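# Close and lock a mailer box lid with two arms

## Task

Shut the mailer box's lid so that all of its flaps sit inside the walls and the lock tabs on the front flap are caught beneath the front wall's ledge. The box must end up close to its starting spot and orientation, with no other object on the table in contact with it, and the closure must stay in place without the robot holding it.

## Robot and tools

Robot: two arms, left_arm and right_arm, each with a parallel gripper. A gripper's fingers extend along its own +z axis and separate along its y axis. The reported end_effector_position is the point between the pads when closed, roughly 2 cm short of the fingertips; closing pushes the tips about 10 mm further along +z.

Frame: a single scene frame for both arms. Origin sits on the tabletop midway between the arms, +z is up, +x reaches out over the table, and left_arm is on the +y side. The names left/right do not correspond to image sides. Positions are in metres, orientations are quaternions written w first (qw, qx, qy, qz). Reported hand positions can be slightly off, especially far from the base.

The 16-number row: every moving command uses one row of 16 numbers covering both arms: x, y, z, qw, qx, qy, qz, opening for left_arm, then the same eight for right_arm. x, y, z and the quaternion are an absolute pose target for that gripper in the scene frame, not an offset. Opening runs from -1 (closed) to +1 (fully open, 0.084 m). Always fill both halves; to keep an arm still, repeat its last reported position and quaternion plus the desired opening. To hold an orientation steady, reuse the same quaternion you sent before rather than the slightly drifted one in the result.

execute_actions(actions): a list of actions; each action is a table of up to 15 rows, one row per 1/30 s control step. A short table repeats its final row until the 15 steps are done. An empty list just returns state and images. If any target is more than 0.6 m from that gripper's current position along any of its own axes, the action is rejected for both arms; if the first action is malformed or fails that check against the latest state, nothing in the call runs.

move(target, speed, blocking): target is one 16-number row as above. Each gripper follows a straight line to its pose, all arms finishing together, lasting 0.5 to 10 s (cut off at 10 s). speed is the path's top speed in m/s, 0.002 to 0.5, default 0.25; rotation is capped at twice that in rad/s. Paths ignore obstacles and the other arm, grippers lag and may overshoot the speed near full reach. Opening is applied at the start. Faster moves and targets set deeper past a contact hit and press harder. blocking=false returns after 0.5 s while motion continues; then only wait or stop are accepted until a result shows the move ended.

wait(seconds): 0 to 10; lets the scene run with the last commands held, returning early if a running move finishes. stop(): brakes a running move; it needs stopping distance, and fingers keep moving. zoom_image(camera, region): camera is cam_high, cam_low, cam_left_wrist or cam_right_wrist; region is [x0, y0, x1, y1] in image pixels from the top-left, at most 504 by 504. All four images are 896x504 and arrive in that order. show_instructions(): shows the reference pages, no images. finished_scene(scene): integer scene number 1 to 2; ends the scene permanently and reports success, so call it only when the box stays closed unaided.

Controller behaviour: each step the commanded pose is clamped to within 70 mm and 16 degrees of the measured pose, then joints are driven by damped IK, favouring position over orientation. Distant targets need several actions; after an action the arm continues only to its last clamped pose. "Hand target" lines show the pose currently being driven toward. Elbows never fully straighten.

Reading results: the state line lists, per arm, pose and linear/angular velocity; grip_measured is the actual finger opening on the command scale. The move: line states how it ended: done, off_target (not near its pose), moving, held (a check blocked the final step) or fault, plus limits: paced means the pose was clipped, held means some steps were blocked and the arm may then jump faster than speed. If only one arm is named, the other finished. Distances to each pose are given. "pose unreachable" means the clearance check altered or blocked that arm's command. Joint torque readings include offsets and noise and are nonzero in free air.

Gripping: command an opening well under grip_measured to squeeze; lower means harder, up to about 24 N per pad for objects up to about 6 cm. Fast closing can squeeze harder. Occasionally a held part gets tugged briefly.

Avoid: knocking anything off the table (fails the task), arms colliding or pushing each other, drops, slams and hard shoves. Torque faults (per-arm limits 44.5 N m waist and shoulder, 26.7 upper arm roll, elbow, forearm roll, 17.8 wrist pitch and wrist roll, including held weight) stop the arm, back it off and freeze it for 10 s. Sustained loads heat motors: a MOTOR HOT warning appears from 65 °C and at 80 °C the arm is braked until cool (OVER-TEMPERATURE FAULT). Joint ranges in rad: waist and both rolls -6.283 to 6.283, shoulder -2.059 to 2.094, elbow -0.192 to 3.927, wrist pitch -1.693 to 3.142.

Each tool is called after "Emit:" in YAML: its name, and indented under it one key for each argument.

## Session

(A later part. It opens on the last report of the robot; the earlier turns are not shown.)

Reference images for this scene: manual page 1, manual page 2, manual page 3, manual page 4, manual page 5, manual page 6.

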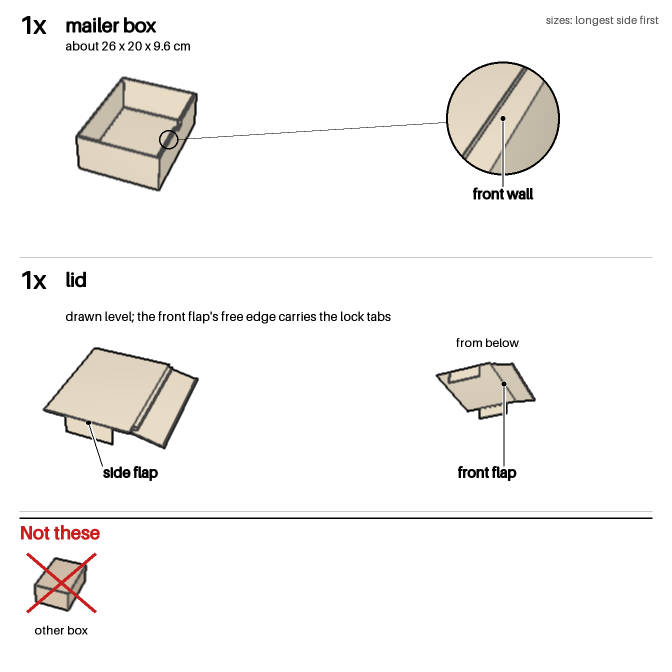

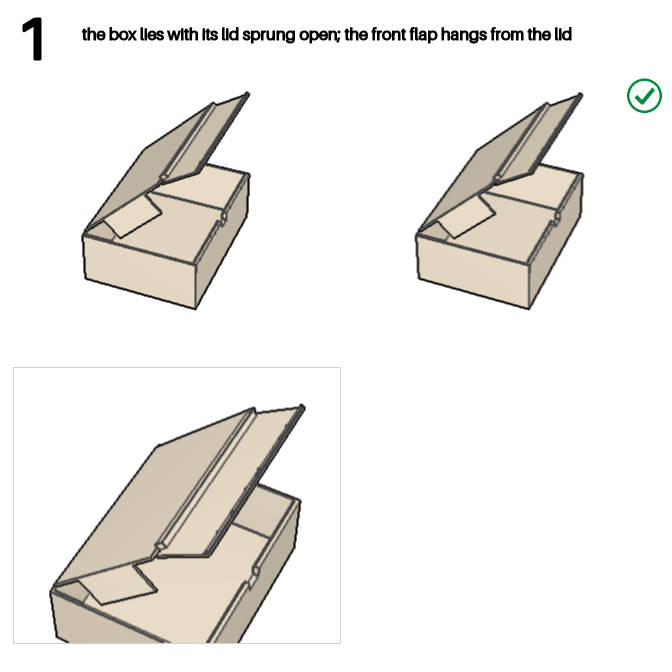

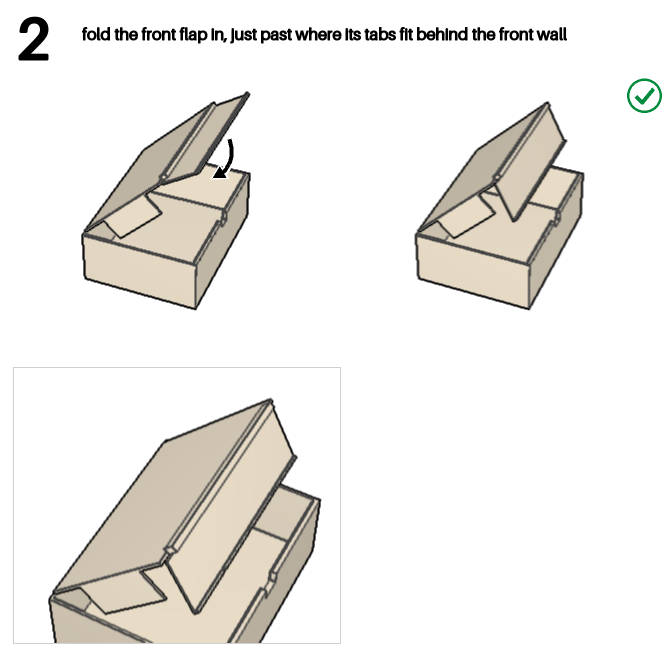

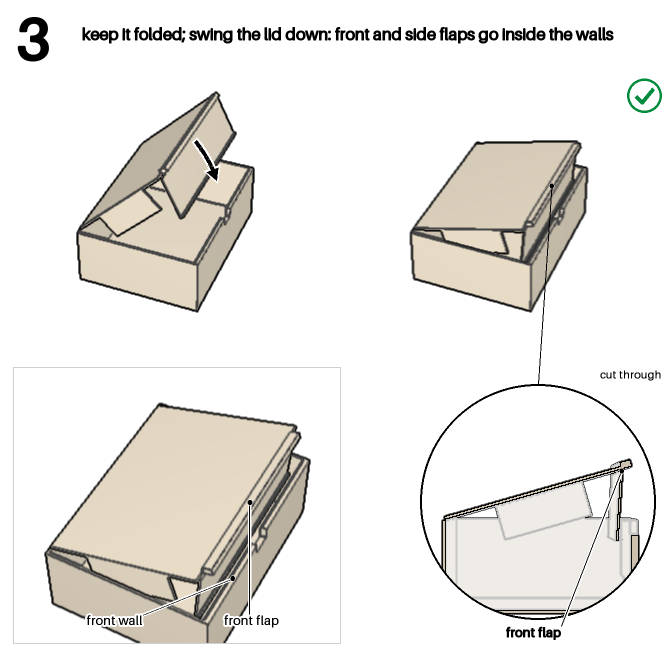

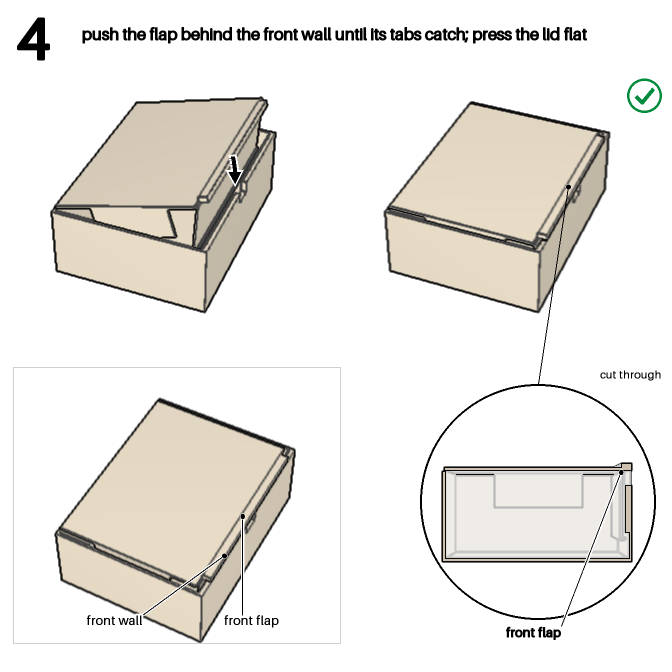

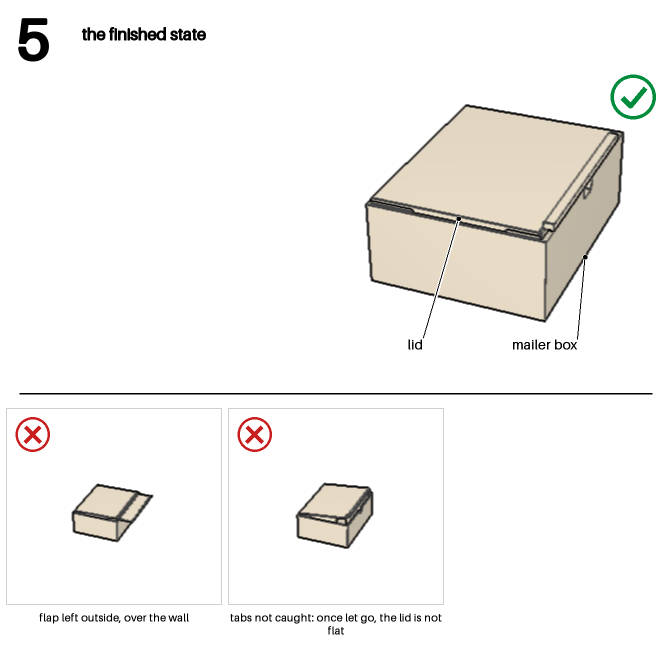

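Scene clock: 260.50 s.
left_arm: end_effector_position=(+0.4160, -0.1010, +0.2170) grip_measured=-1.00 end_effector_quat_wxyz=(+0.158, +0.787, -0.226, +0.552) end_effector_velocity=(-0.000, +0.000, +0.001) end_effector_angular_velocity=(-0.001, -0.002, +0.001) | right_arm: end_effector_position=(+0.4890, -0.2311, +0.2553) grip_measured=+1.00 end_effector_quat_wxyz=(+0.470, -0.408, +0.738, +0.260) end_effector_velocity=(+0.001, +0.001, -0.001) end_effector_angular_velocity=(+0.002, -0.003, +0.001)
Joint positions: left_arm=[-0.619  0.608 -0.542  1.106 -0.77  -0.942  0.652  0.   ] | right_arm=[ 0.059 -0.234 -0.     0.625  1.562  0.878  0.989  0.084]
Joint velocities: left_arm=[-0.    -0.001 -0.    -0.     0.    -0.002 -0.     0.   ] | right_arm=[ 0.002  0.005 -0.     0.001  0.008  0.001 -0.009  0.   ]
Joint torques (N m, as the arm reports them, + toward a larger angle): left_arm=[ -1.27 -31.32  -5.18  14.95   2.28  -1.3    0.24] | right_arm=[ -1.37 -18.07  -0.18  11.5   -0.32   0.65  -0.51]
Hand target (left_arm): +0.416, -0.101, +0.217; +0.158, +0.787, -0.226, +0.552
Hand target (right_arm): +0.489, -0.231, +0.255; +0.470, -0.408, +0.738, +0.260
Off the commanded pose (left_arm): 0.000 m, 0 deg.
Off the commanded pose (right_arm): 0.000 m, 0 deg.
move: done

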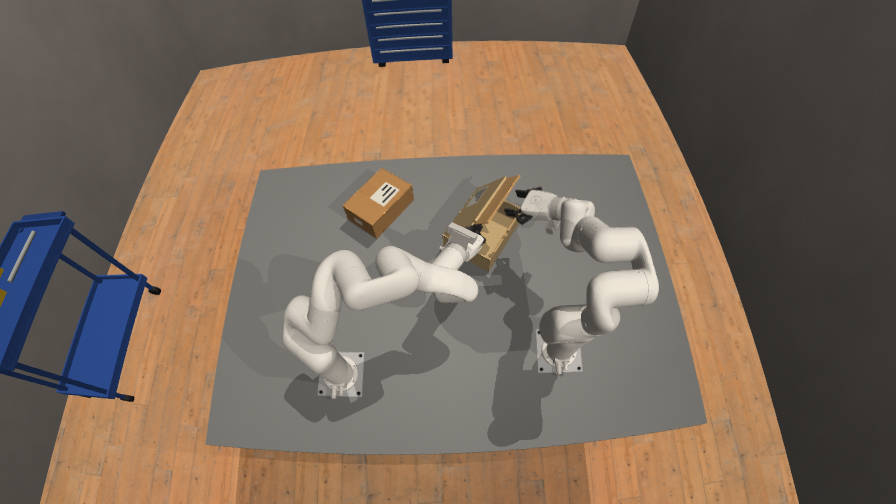

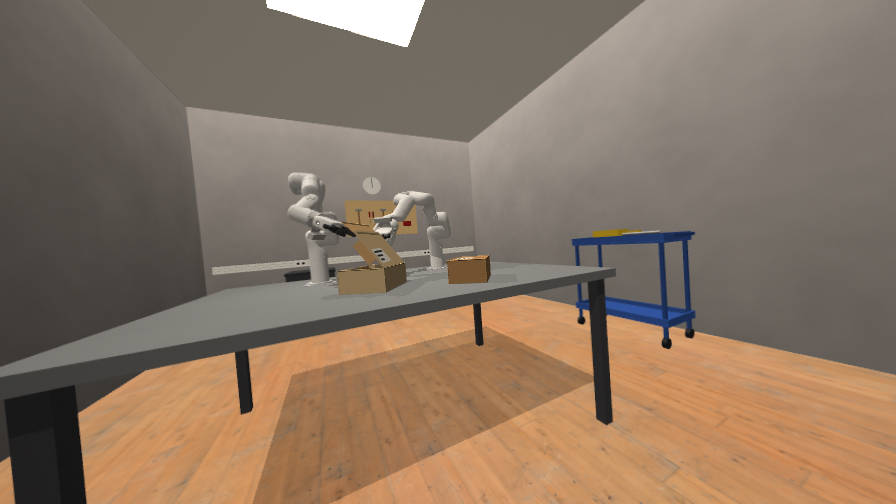

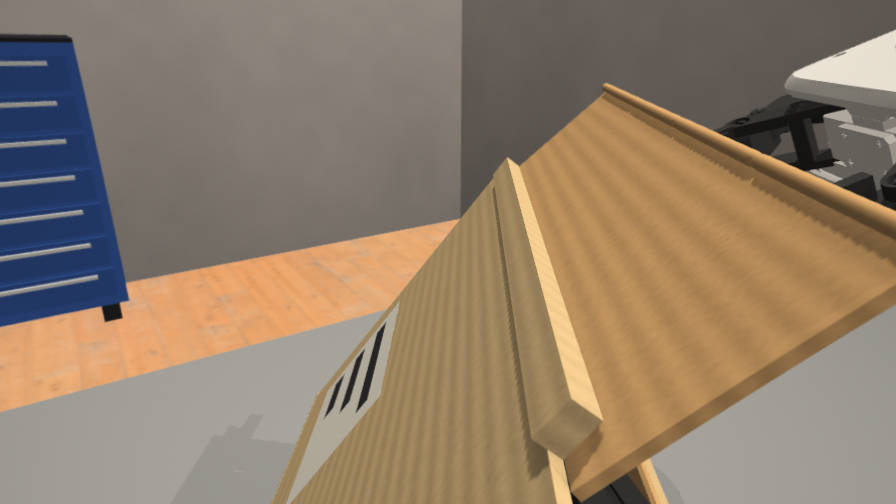

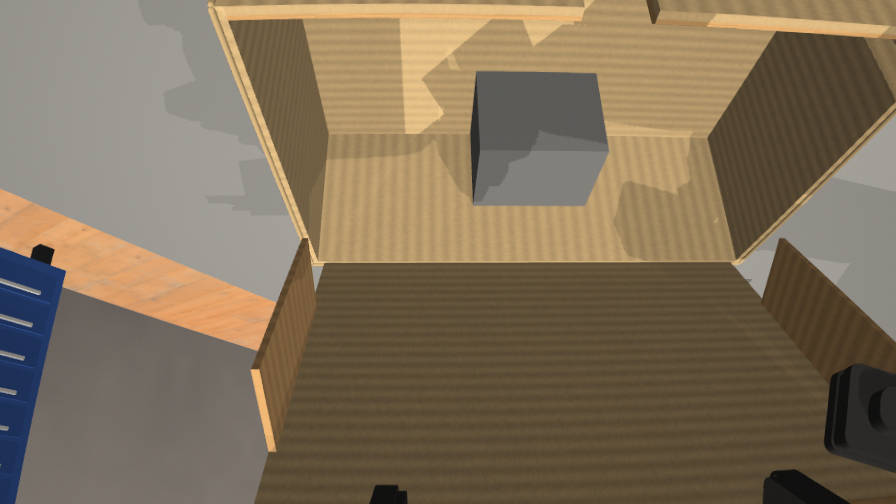

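Emit:
move:
  target: [0.416,-0.101,0.217,0.158,0.787,-0.226,0.552,-1,0.478,-0.249,0.32,-0.470,0.408,-0.737,-0.260,1]
  speed: 0.1

Emit:
move:
  target: [0.414,-0.103,0.207,0.158,0.787,-0.226,0.552,-1,0.492,-0.226,0.325,-0.470,0.408,-0.737,-0.260,1]
  speed: 0.04

Scene clock: 270.97 s.
left_arm: end_effector_position=(+0.4160, -0.1010, +0.2170) grip_measured=-1.00 end_effector_quat_wxyz=(+0.158, +0.787, -0.226, +0.552) end_effector_velocity=(+0.000, +0.000, -0.000) end_effector_angular_velocity=(+0.000, +0.001, -0.000) | right_arm: end_effector_position=(+0.4781, -0.2487, +0.3194) grip_measured=+1.00 end_effector_quat_wxyz=(+0.470, -0.408, +0.738, +0.261) end_effector_velocity=(-0.001, -0.000, +0.003) end_effector_angular_velocity=(+0.001, +0.001, +0.002)
Joint positions: left_arm=[-0.619  0.608 -0.542  1.106 -0.77  -0.942  0.652  0.   ] | right_arm=[ 0.023 -0.383 -0.029  0.652  1.384  0.941  1.205  0.084]
Joint velocities: left_arm=[ 0.001 -0.001 -0.    -0.    -0.     0.002 -0.     0.   ] | right_arm=[-0.003 -0.006  0.     0.003 -0.008  0.006  0.011 -0.   ]
Joint torques (N m, as the arm reports them, + toward a larger angle): left_arm=[ -1.07 -31.83  -5.2   14.85   2.24  -1.25   0.12] | right_arm=[ -1.32 -14.74   0.16  12.08  -0.19   0.34  -0.31]
Hand target (left_arm): +0.416, -0.101, +0.217; +0.158, +0.787, -0.226, +0.552
Hand target (right_arm): +0.478, -0.249, +0.320; +0.471, -0.408, +0.738, +0.260
Off the commanded pose (left_arm): 0.000 m, 0 deg.
Off the commanded pose (right_arm): 0.001 m, 0 deg.
move: done

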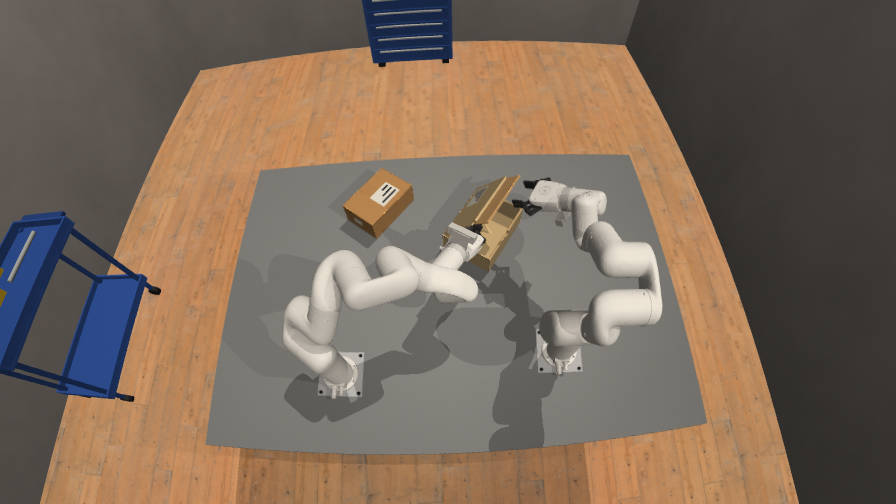

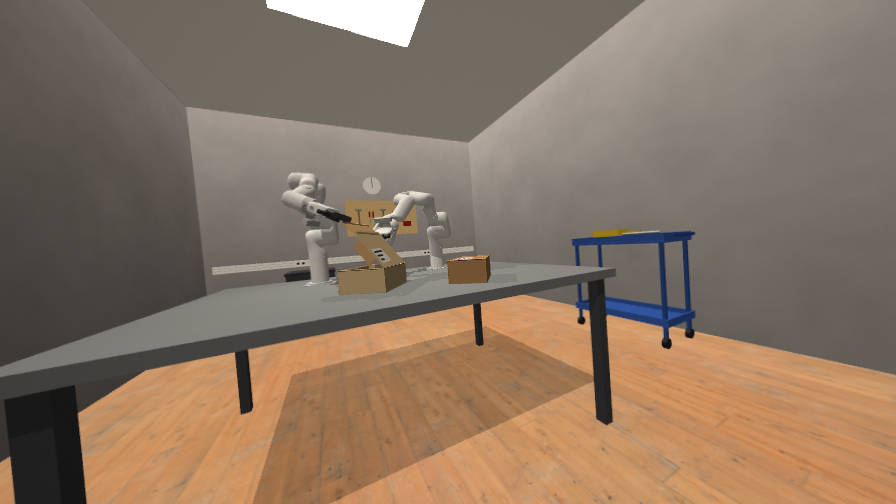

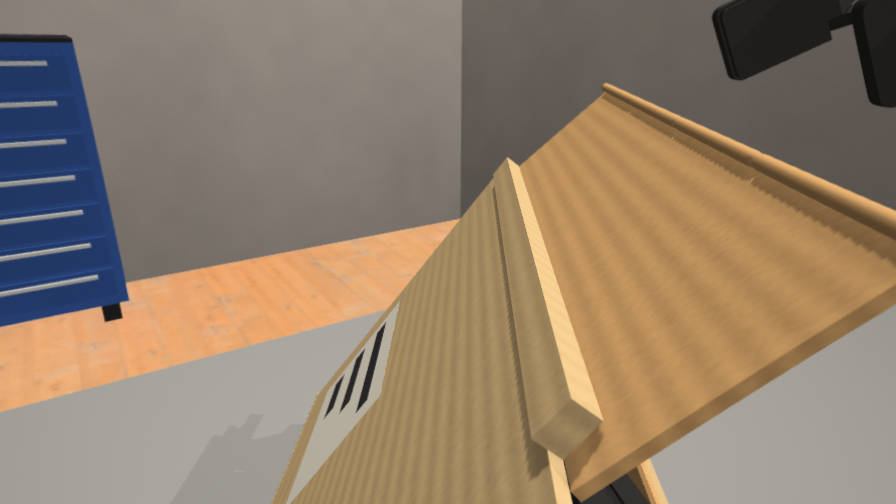

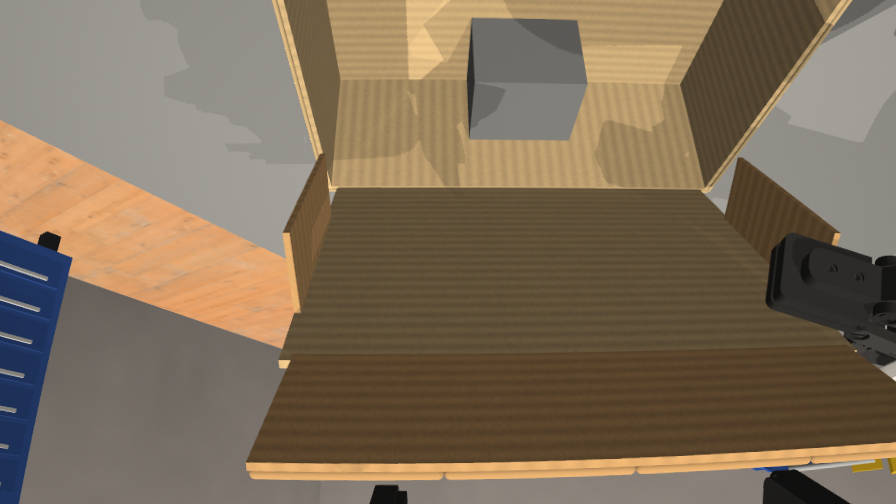

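Scene clock: 272.00 s.
left_arm: end_effector_position=(+0.4140, -0.1030, +0.2072) grip_measured=-1.00 end_effector_quat_wxyz=(+0.158, +0.787, -0.226, +0.552) end_effector_velocity=(+0.001, +0.001, -0.000) end_effector_angular_velocity=(-0.001, -0.001, +0.003) | right_arm: end_effector_position=(+0.4919, -0.2264, +0.3249) grip_measured=+1.00 end_effector_quat_wxyz=(+0.470, -0.408, +0.738, +0.260) end_effector_velocity=(+0.001, +0.001, +0.000) end_effector_angular_velocity=(-0.002, +0.000, -0.001)
Joint positions: left_arm=[-0.626  0.636 -0.539  1.111 -0.754 -0.963  0.64   0.   ] | right_arm=[ 0.052 -0.343  0.016  0.698  1.421  0.889  1.224  0.084]
Joint velocities: left_arm=[ 0.001  0.002  0.     0.001  0.    -0.003 -0.001  0.   ] | right_arm=[ 0.     0.004  0.004  0.004  0.001 -0.004  0.002  0.   ]
Joint torques (N m, as the arm reports them, + toward a larger angle): left_arm=[ -1.17 -32.06  -5.46  14.61   2.15  -1.38   0.17] | right_arm=[ -1.17 -16.49  -0.29  12.15  -0.37   0.4   -0.36]
Hand target (left_arm): +0.414, -0.103, +0.207; +0.158, +0.787, -0.226, +0.552
Hand target (right_arm): +0.492, -0.226, +0.325; +0.470, -0.408, +0.738, +0.260
Off the commanded pose (left_arm): 0.000 m, 0 deg.
Off the commanded pose (right_arm): 0.000 m, 0 deg.
move: done

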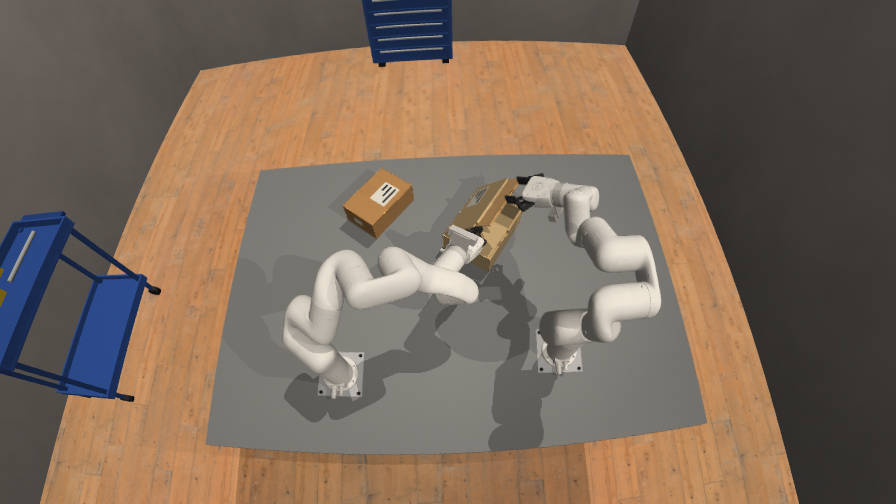

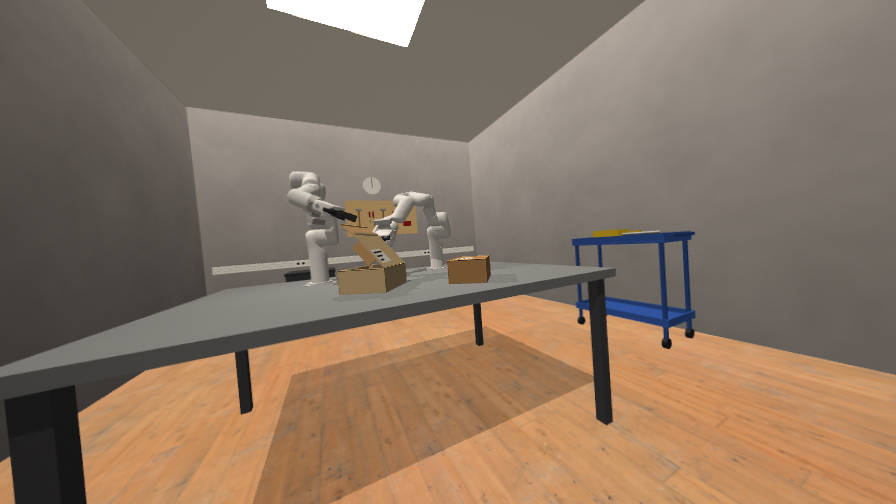

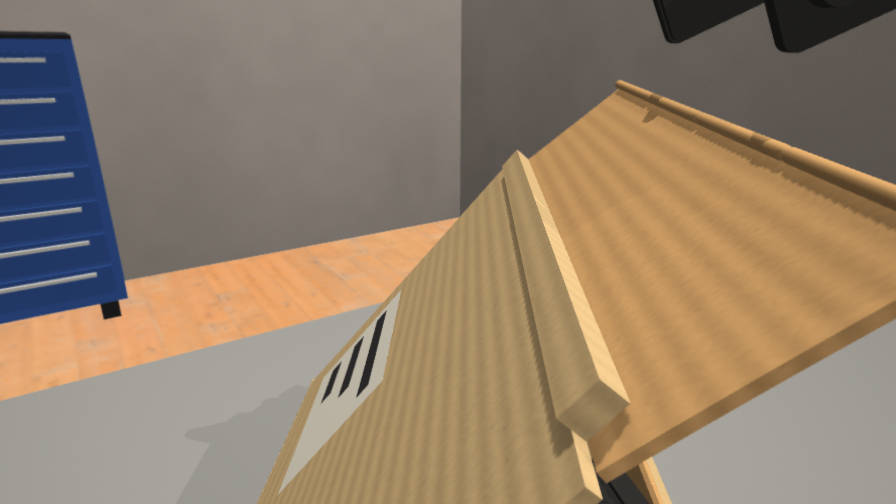

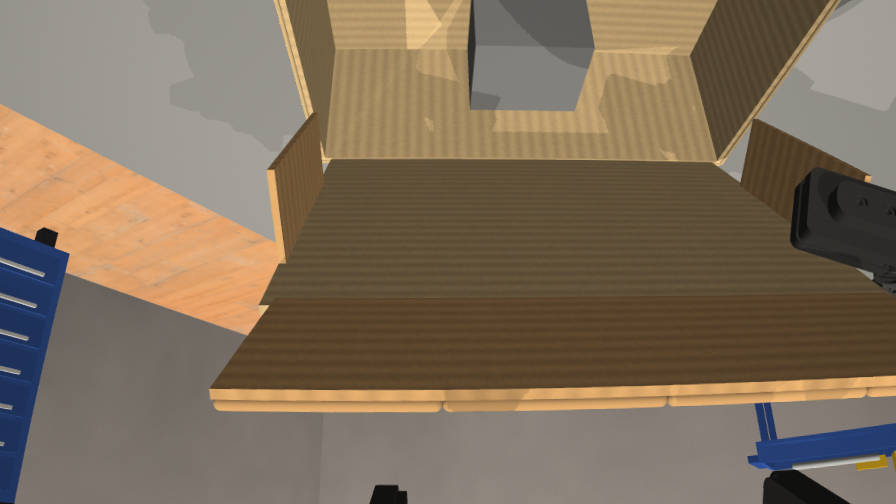

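Emit:
move:
  target: [0.414,-0.103,0.207,0.158,0.787,-0.226,0.552,-1,0.494,-0.223,0.27,-0.470,0.408,-0.737,-0.260,1]
  speed: 0.03

Scene clock: 278.20 s.
left_arm: end_effector_position=(+0.4140, -0.1030, +0.2070) grip_measured=-1.00 end_effector_quat_wxyz=(+0.158, +0.787, -0.226, +0.552) end_effector_velocity=(+0.000, -0.000, -0.001) end_effector_angular_velocity=(+0.001, +0.002, -0.001) | right_arm: end_effector_position=(+0.4939, -0.2231, +0.2703) grip_measured=+1.00 end_effector_quat_wxyz=(+0.470, -0.408, +0.738, +0.260) end_effector_velocity=(+0.001, -0.001, -0.002) end_effector_angular_velocity=(-0.001, -0.001, -0.002)
Joint positions: left_arm=[-0.626  0.636 -0.539  1.111 -0.754 -0.963  0.64   0.   ] | right_arm=[ 0.068 -0.247  0.017  0.652  1.548  0.862  1.04   0.084]
Joint velocities: left_arm=[ 0.001 -0.    -0.    -0.     0.     0.003 -0.     0.   ] | right_arm=[-0.001  0.004 -0.001 -0.001  0.005 -0.001 -0.009 -0.   ]
Joint torques (N m, as the arm reports them, + toward a larger angle): left_arm=[ -0.91 -31.86  -5.51  14.76   2.22  -1.32   0.07] | right_arm=[ -1.32 -18.07  -0.22  11.49  -0.37   0.5   -0.49]
Hand target (left_arm): +0.414, -0.103, +0.207; +0.158, +0.787, -0.226, +0.552
Hand target (right_arm): +0.494, -0.223, +0.270; +0.470, -0.408, +0.738, +0.260
Off the commanded pose (left_arm): 0.000 m, 0 deg.
Off the commanded pose (right_arm): 0.000 m, 0 deg.
move: done

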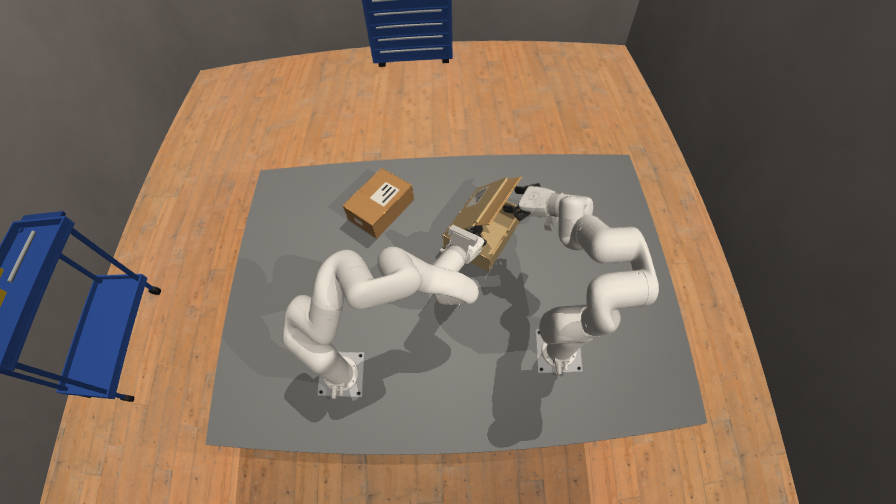

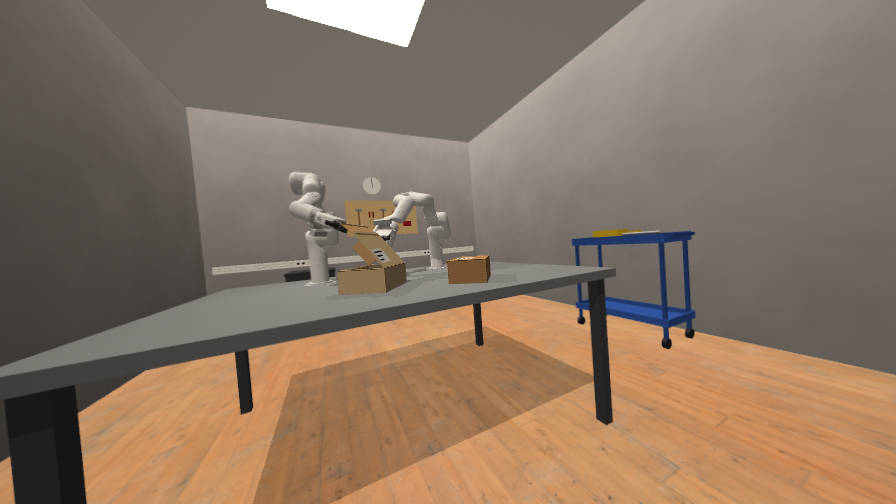

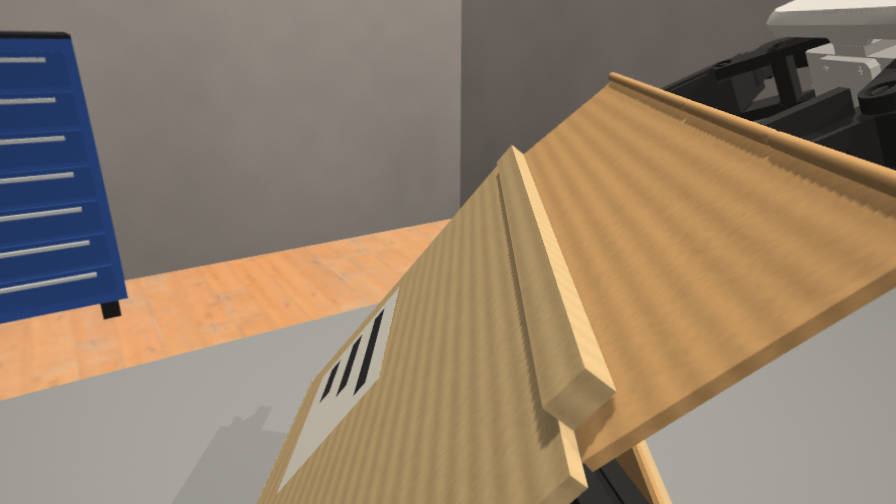

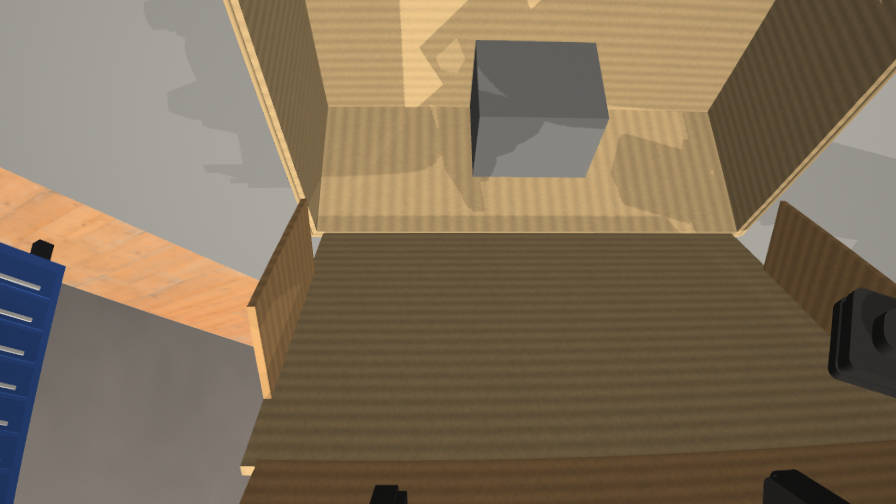

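Emit:
move:
  target: [0.414,-0.103,0.207,0.158,0.787,-0.226,0.552,-1,0.478,-0.249,0.34,-0.470,0.408,-0.737,-0.260,1]
  speed: 0.1

Emit:
move:
  target: [0.414,-0.103,0.207,0.158,0.787,-0.226,0.552,-1,0.49,-0.229,0.37,-0.470,0.408,-0.737,-0.260,1]
  speed: 0.1

Emit:
move:
  target: [0.414,-0.103,0.207,0.158,0.787,-0.226,0.552,-1,0.509,-0.198,0.365,-0.470,0.408,-0.737,-0.260,1]
  speed: 0.08

Scene clock: 295.23 s.
left_arm: end_effector_position=(+0.4140, -0.1030, +0.2070) grip_measured=-1.00 end_effector_quat_wxyz=(+0.158, +0.787, -0.226, +0.552) end_effector_velocity=(-0.000, -0.000, -0.000) end_effector_angular_velocity=(+0.000, -0.000, +0.000) | right_arm: end_effector_position=(+0.4781, -0.2486, +0.3395) grip_measured=+1.00 end_effector_quat_wxyz=(+0.470, -0.408, +0.738, +0.261) end_effector_velocity=(-0.001, -0.001, +0.004) end_effector_angular_velocity=(+0.002, -0.000, +0.001)
Joint positions: left_arm=[-0.626  0.636 -0.539  1.111 -0.754 -0.963  0.64   0.   ] | right_arm=[ 0.02  -0.408 -0.028  0.679  1.346  0.954  1.267  0.084]
Joint velocities: left_arm=[-0.001  0.     0.    -0.    -0.    -0.001  0.     0.   ] | right_arm=[-0.003 -0.005 -0.002  0.004 -0.007  0.008  0.009 -0.   ]
Joint torques (N m, as the arm reports them, + toward a larger angle): left_arm=[ -0.96 -32.07  -5.47  14.59   2.11  -1.33   0.11] | right_arm=[ -1.28 -14.44  -0.16  12.29  -0.43   0.4   -0.4 ]
Hand target (left_arm): +0.414, -0.103, +0.207; +0.158, +0.787, -0.226, +0.552
Hand target (right_arm): +0.478, -0.249, +0.340; +0.471, -0.408, +0.737, +0.260
Off the commanded pose (left_arm): 0.000 m, 0 deg.
Off the commanded pose (right_arm): 0.001 m, 0 deg.
move: done

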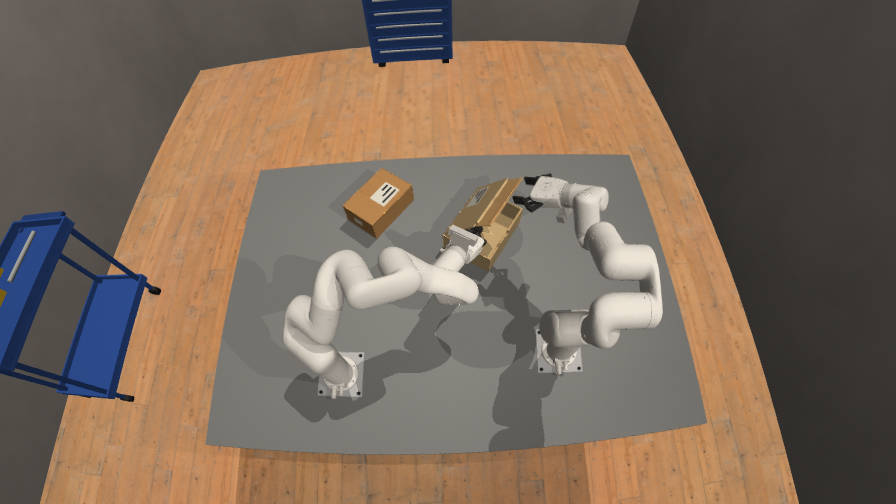

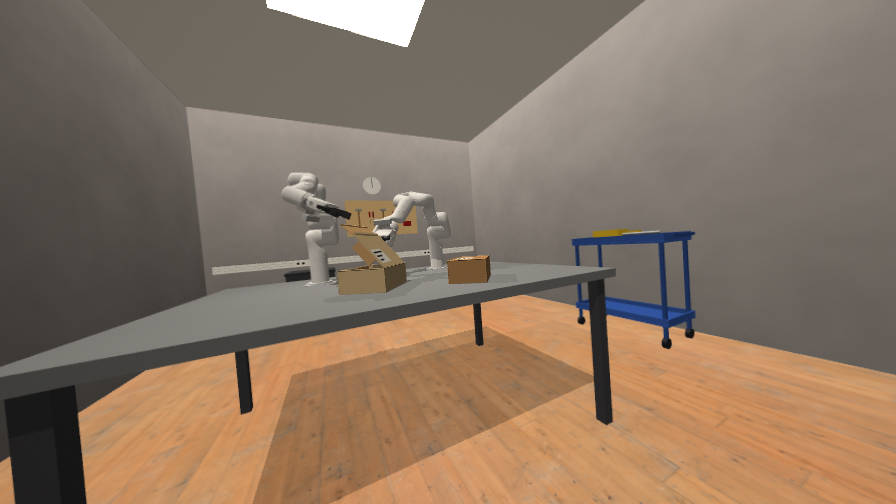

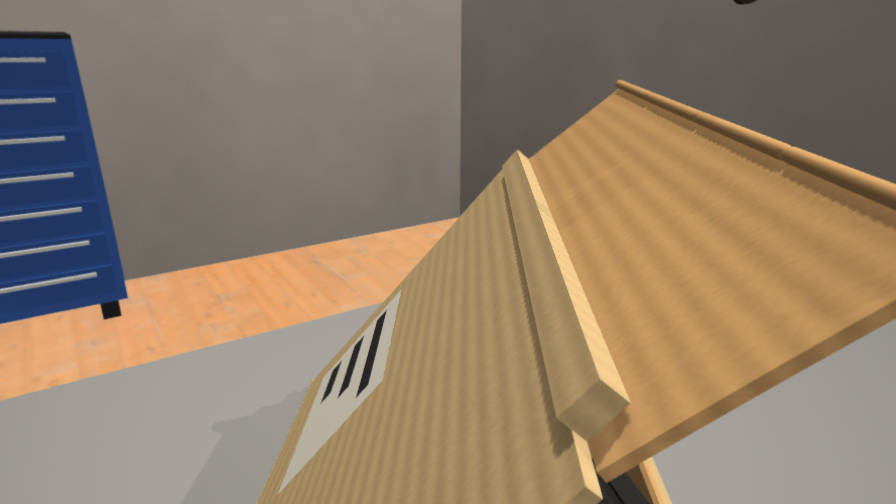

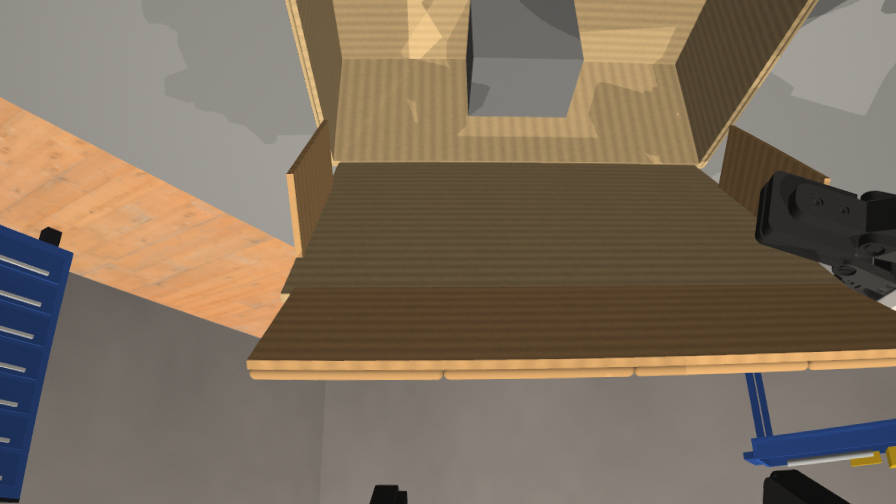

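Scene clock: 296.10 s.
left_arm: end_effector_position=(+0.4140, -0.1030, +0.2070) grip_measured=-1.00 end_effector_quat_wxyz=(+0.158, +0.787, -0.226, +0.552) end_effector_velocity=(-0.000, -0.000, -0.000) end_effector_angular_velocity=(+0.000, +0.002, -0.001) | right_arm: end_effector_position=(+0.4899, -0.2293, +0.3696) grip_measured=+1.00 end_effector_quat_wxyz=(+0.470, -0.408, +0.738, +0.260) end_effector_velocity=(+0.001, +0.002, +0.002) end_effector_angular_velocity=(-0.003, +0.001, +0.004)
Joint positions: left_arm=[-0.626  0.636 -0.539  1.111 -0.754 -0.963  0.64   0.   ] | right_arm=[ 0.036 -0.4    0.013  0.756  1.328  0.928  1.362  0.084]
Joint velocities: left_arm=[-0.    -0.     0.    -0.    -0.     0.002 -0.     0.   ] | right_arm=[ 0.001  0.002  0.004  0.008 -0.006  0.     0.008  0.   ]
Joint torques (N m, as the arm reports them, + toward a larger angle): left_arm=[ -0.85 -31.95  -5.47  14.76   2.16  -1.4    0.09] | right_arm=[ -1.74 -15.23  -0.2   12.26  -0.26   0.1   -0.29]
Hand target (left_arm): +0.414, -0.103, +0.207; +0.158, +0.787, -0.226, +0.552
Hand target (right_arm): +0.490, -0.229, +0.370; +0.470, -0.408, +0.738, +0.260
Off the commanded pose (left_arm): 0.000 m, 0 deg.
Off the commanded pose (right_arm): 0.001 m, 0 deg.
move: done

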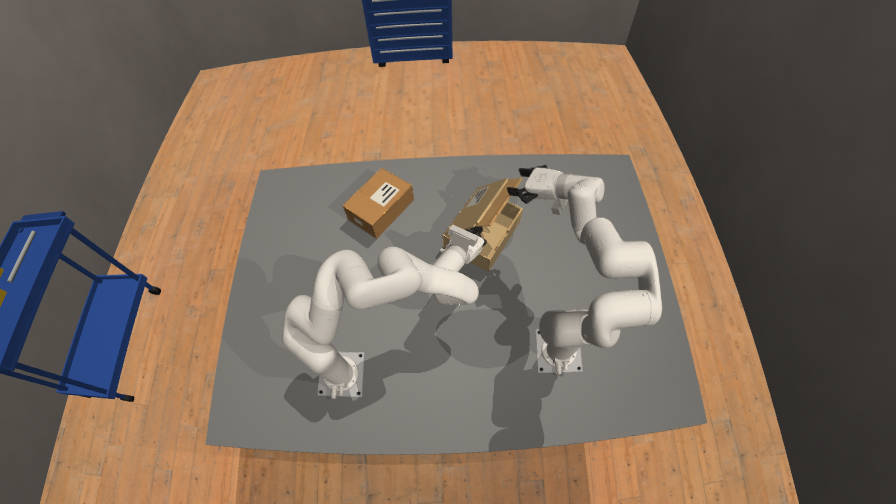

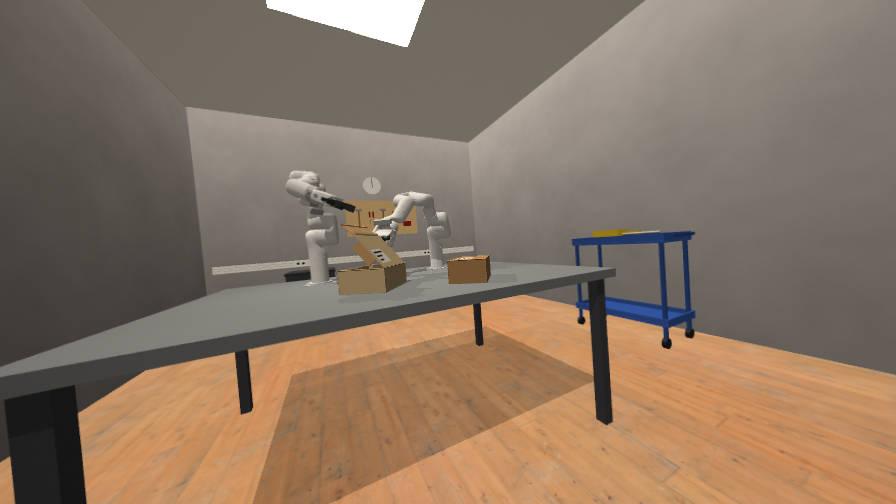

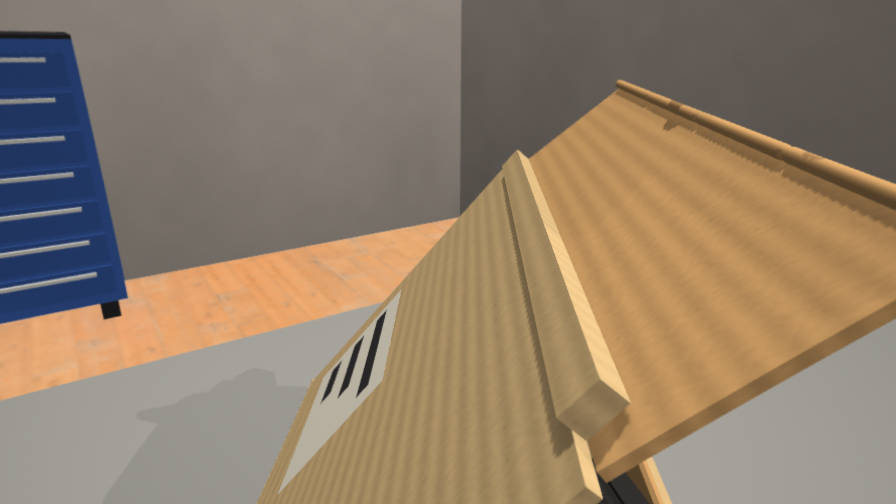

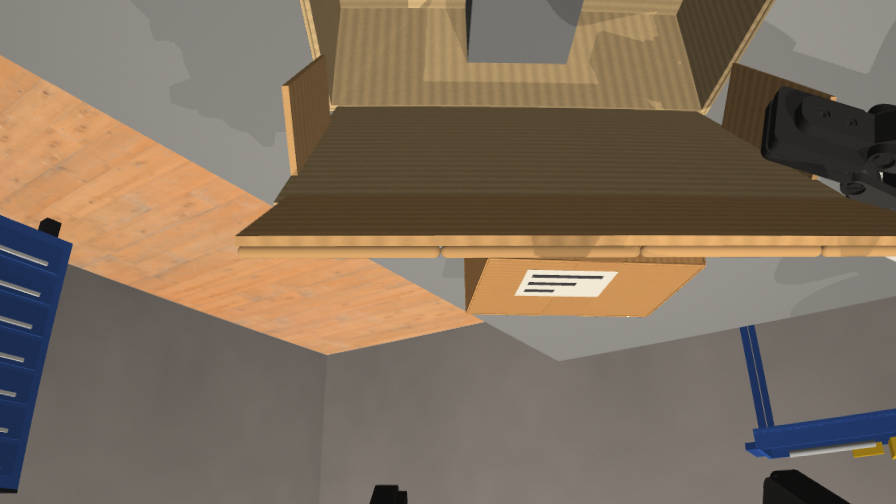

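Scene clock: 297.00 s.
left_arm: end_effector_position=(+0.4140, -0.1030, +0.2070) grip_measured=-1.00 end_effector_quat_wxyz=(+0.158, +0.787, -0.226, +0.552) end_effector_velocity=(-0.000, -0.000, +0.000) end_effector_angular_velocity=(-0.000, -0.001, +0.000) | right_arm: end_effector_position=(+0.5089, -0.1985, +0.3651) grip_measured=+1.00 end_effector_quat_wxyz=(+0.470, -0.408, +0.738, +0.260) end_effector_velocity=(+0.001, +0.003, -0.000) end_effector_angular_velocity=(-0.001, -0.001, +0.001)
Joint positions: left_arm=[-0.626  0.636 -0.539  1.111 -0.754 -0.963  0.64   0.   ] | right_arm=[ 0.072 -0.325  0.071  0.808  1.387  0.848  1.354  0.084]
Joint velocities: left_arm=[-0.001  0.001  0.     0.    -0.    -0.001  0.     0.   ] | right_arm=[ 0.002  0.006  0.005  0.006  0.002 -0.005 -0.    -0.   ]
Joint torques (N m, as the arm reports them, + toward a larger angle): left_arm=[ -0.94 -31.91  -5.34  14.78   2.21  -1.46   0.14] | right_arm=[ -1.19 -17.82  -0.63  12.62  -0.34   0.13  -0.47]
Hand target (left_arm): +0.414, -0.103, +0.207; +0.158, +0.787, -0.226, +0.552
Hand target (right_arm): +0.509, -0.198, +0.365; +0.470, -0.408, +0.738, +0.260
Off the commanded pose (left_arm): 0.000 m, 0 deg.
Off the commanded pose (right_arm): 0.001 m, 0 deg.
move: done

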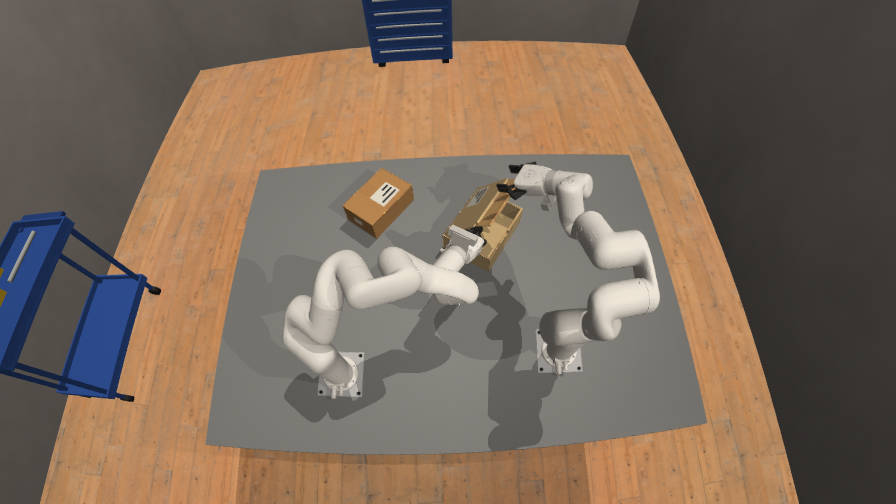

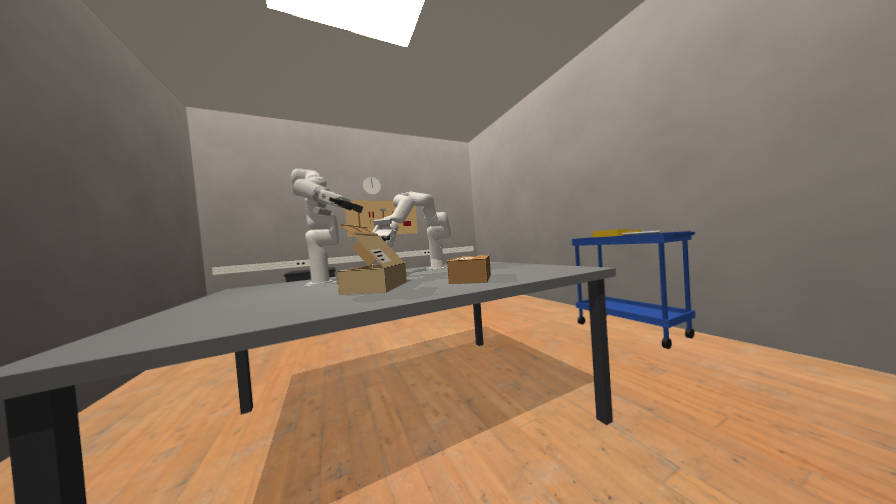

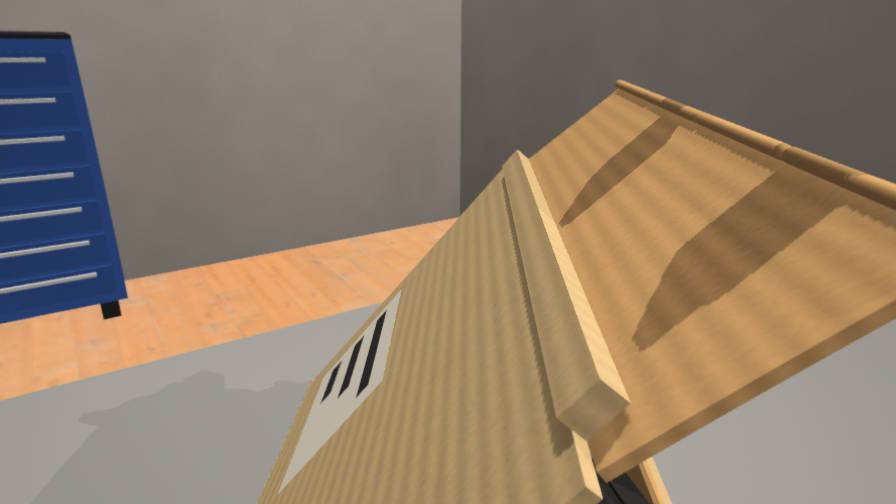

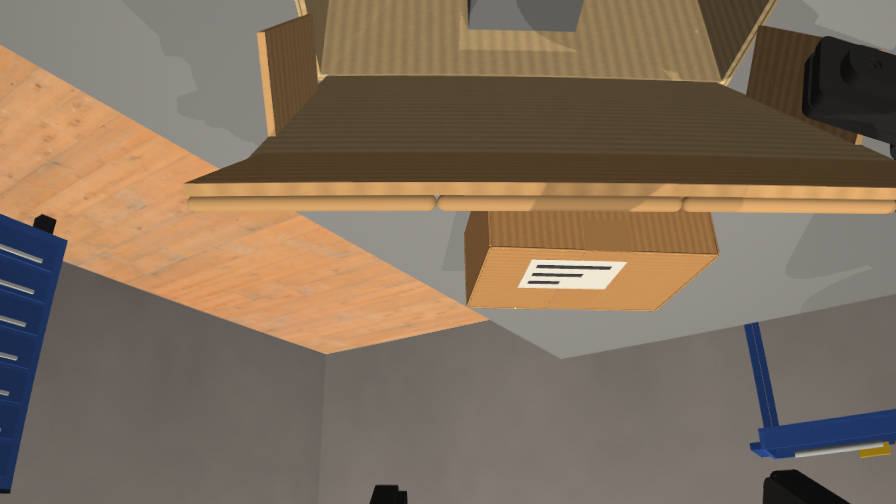

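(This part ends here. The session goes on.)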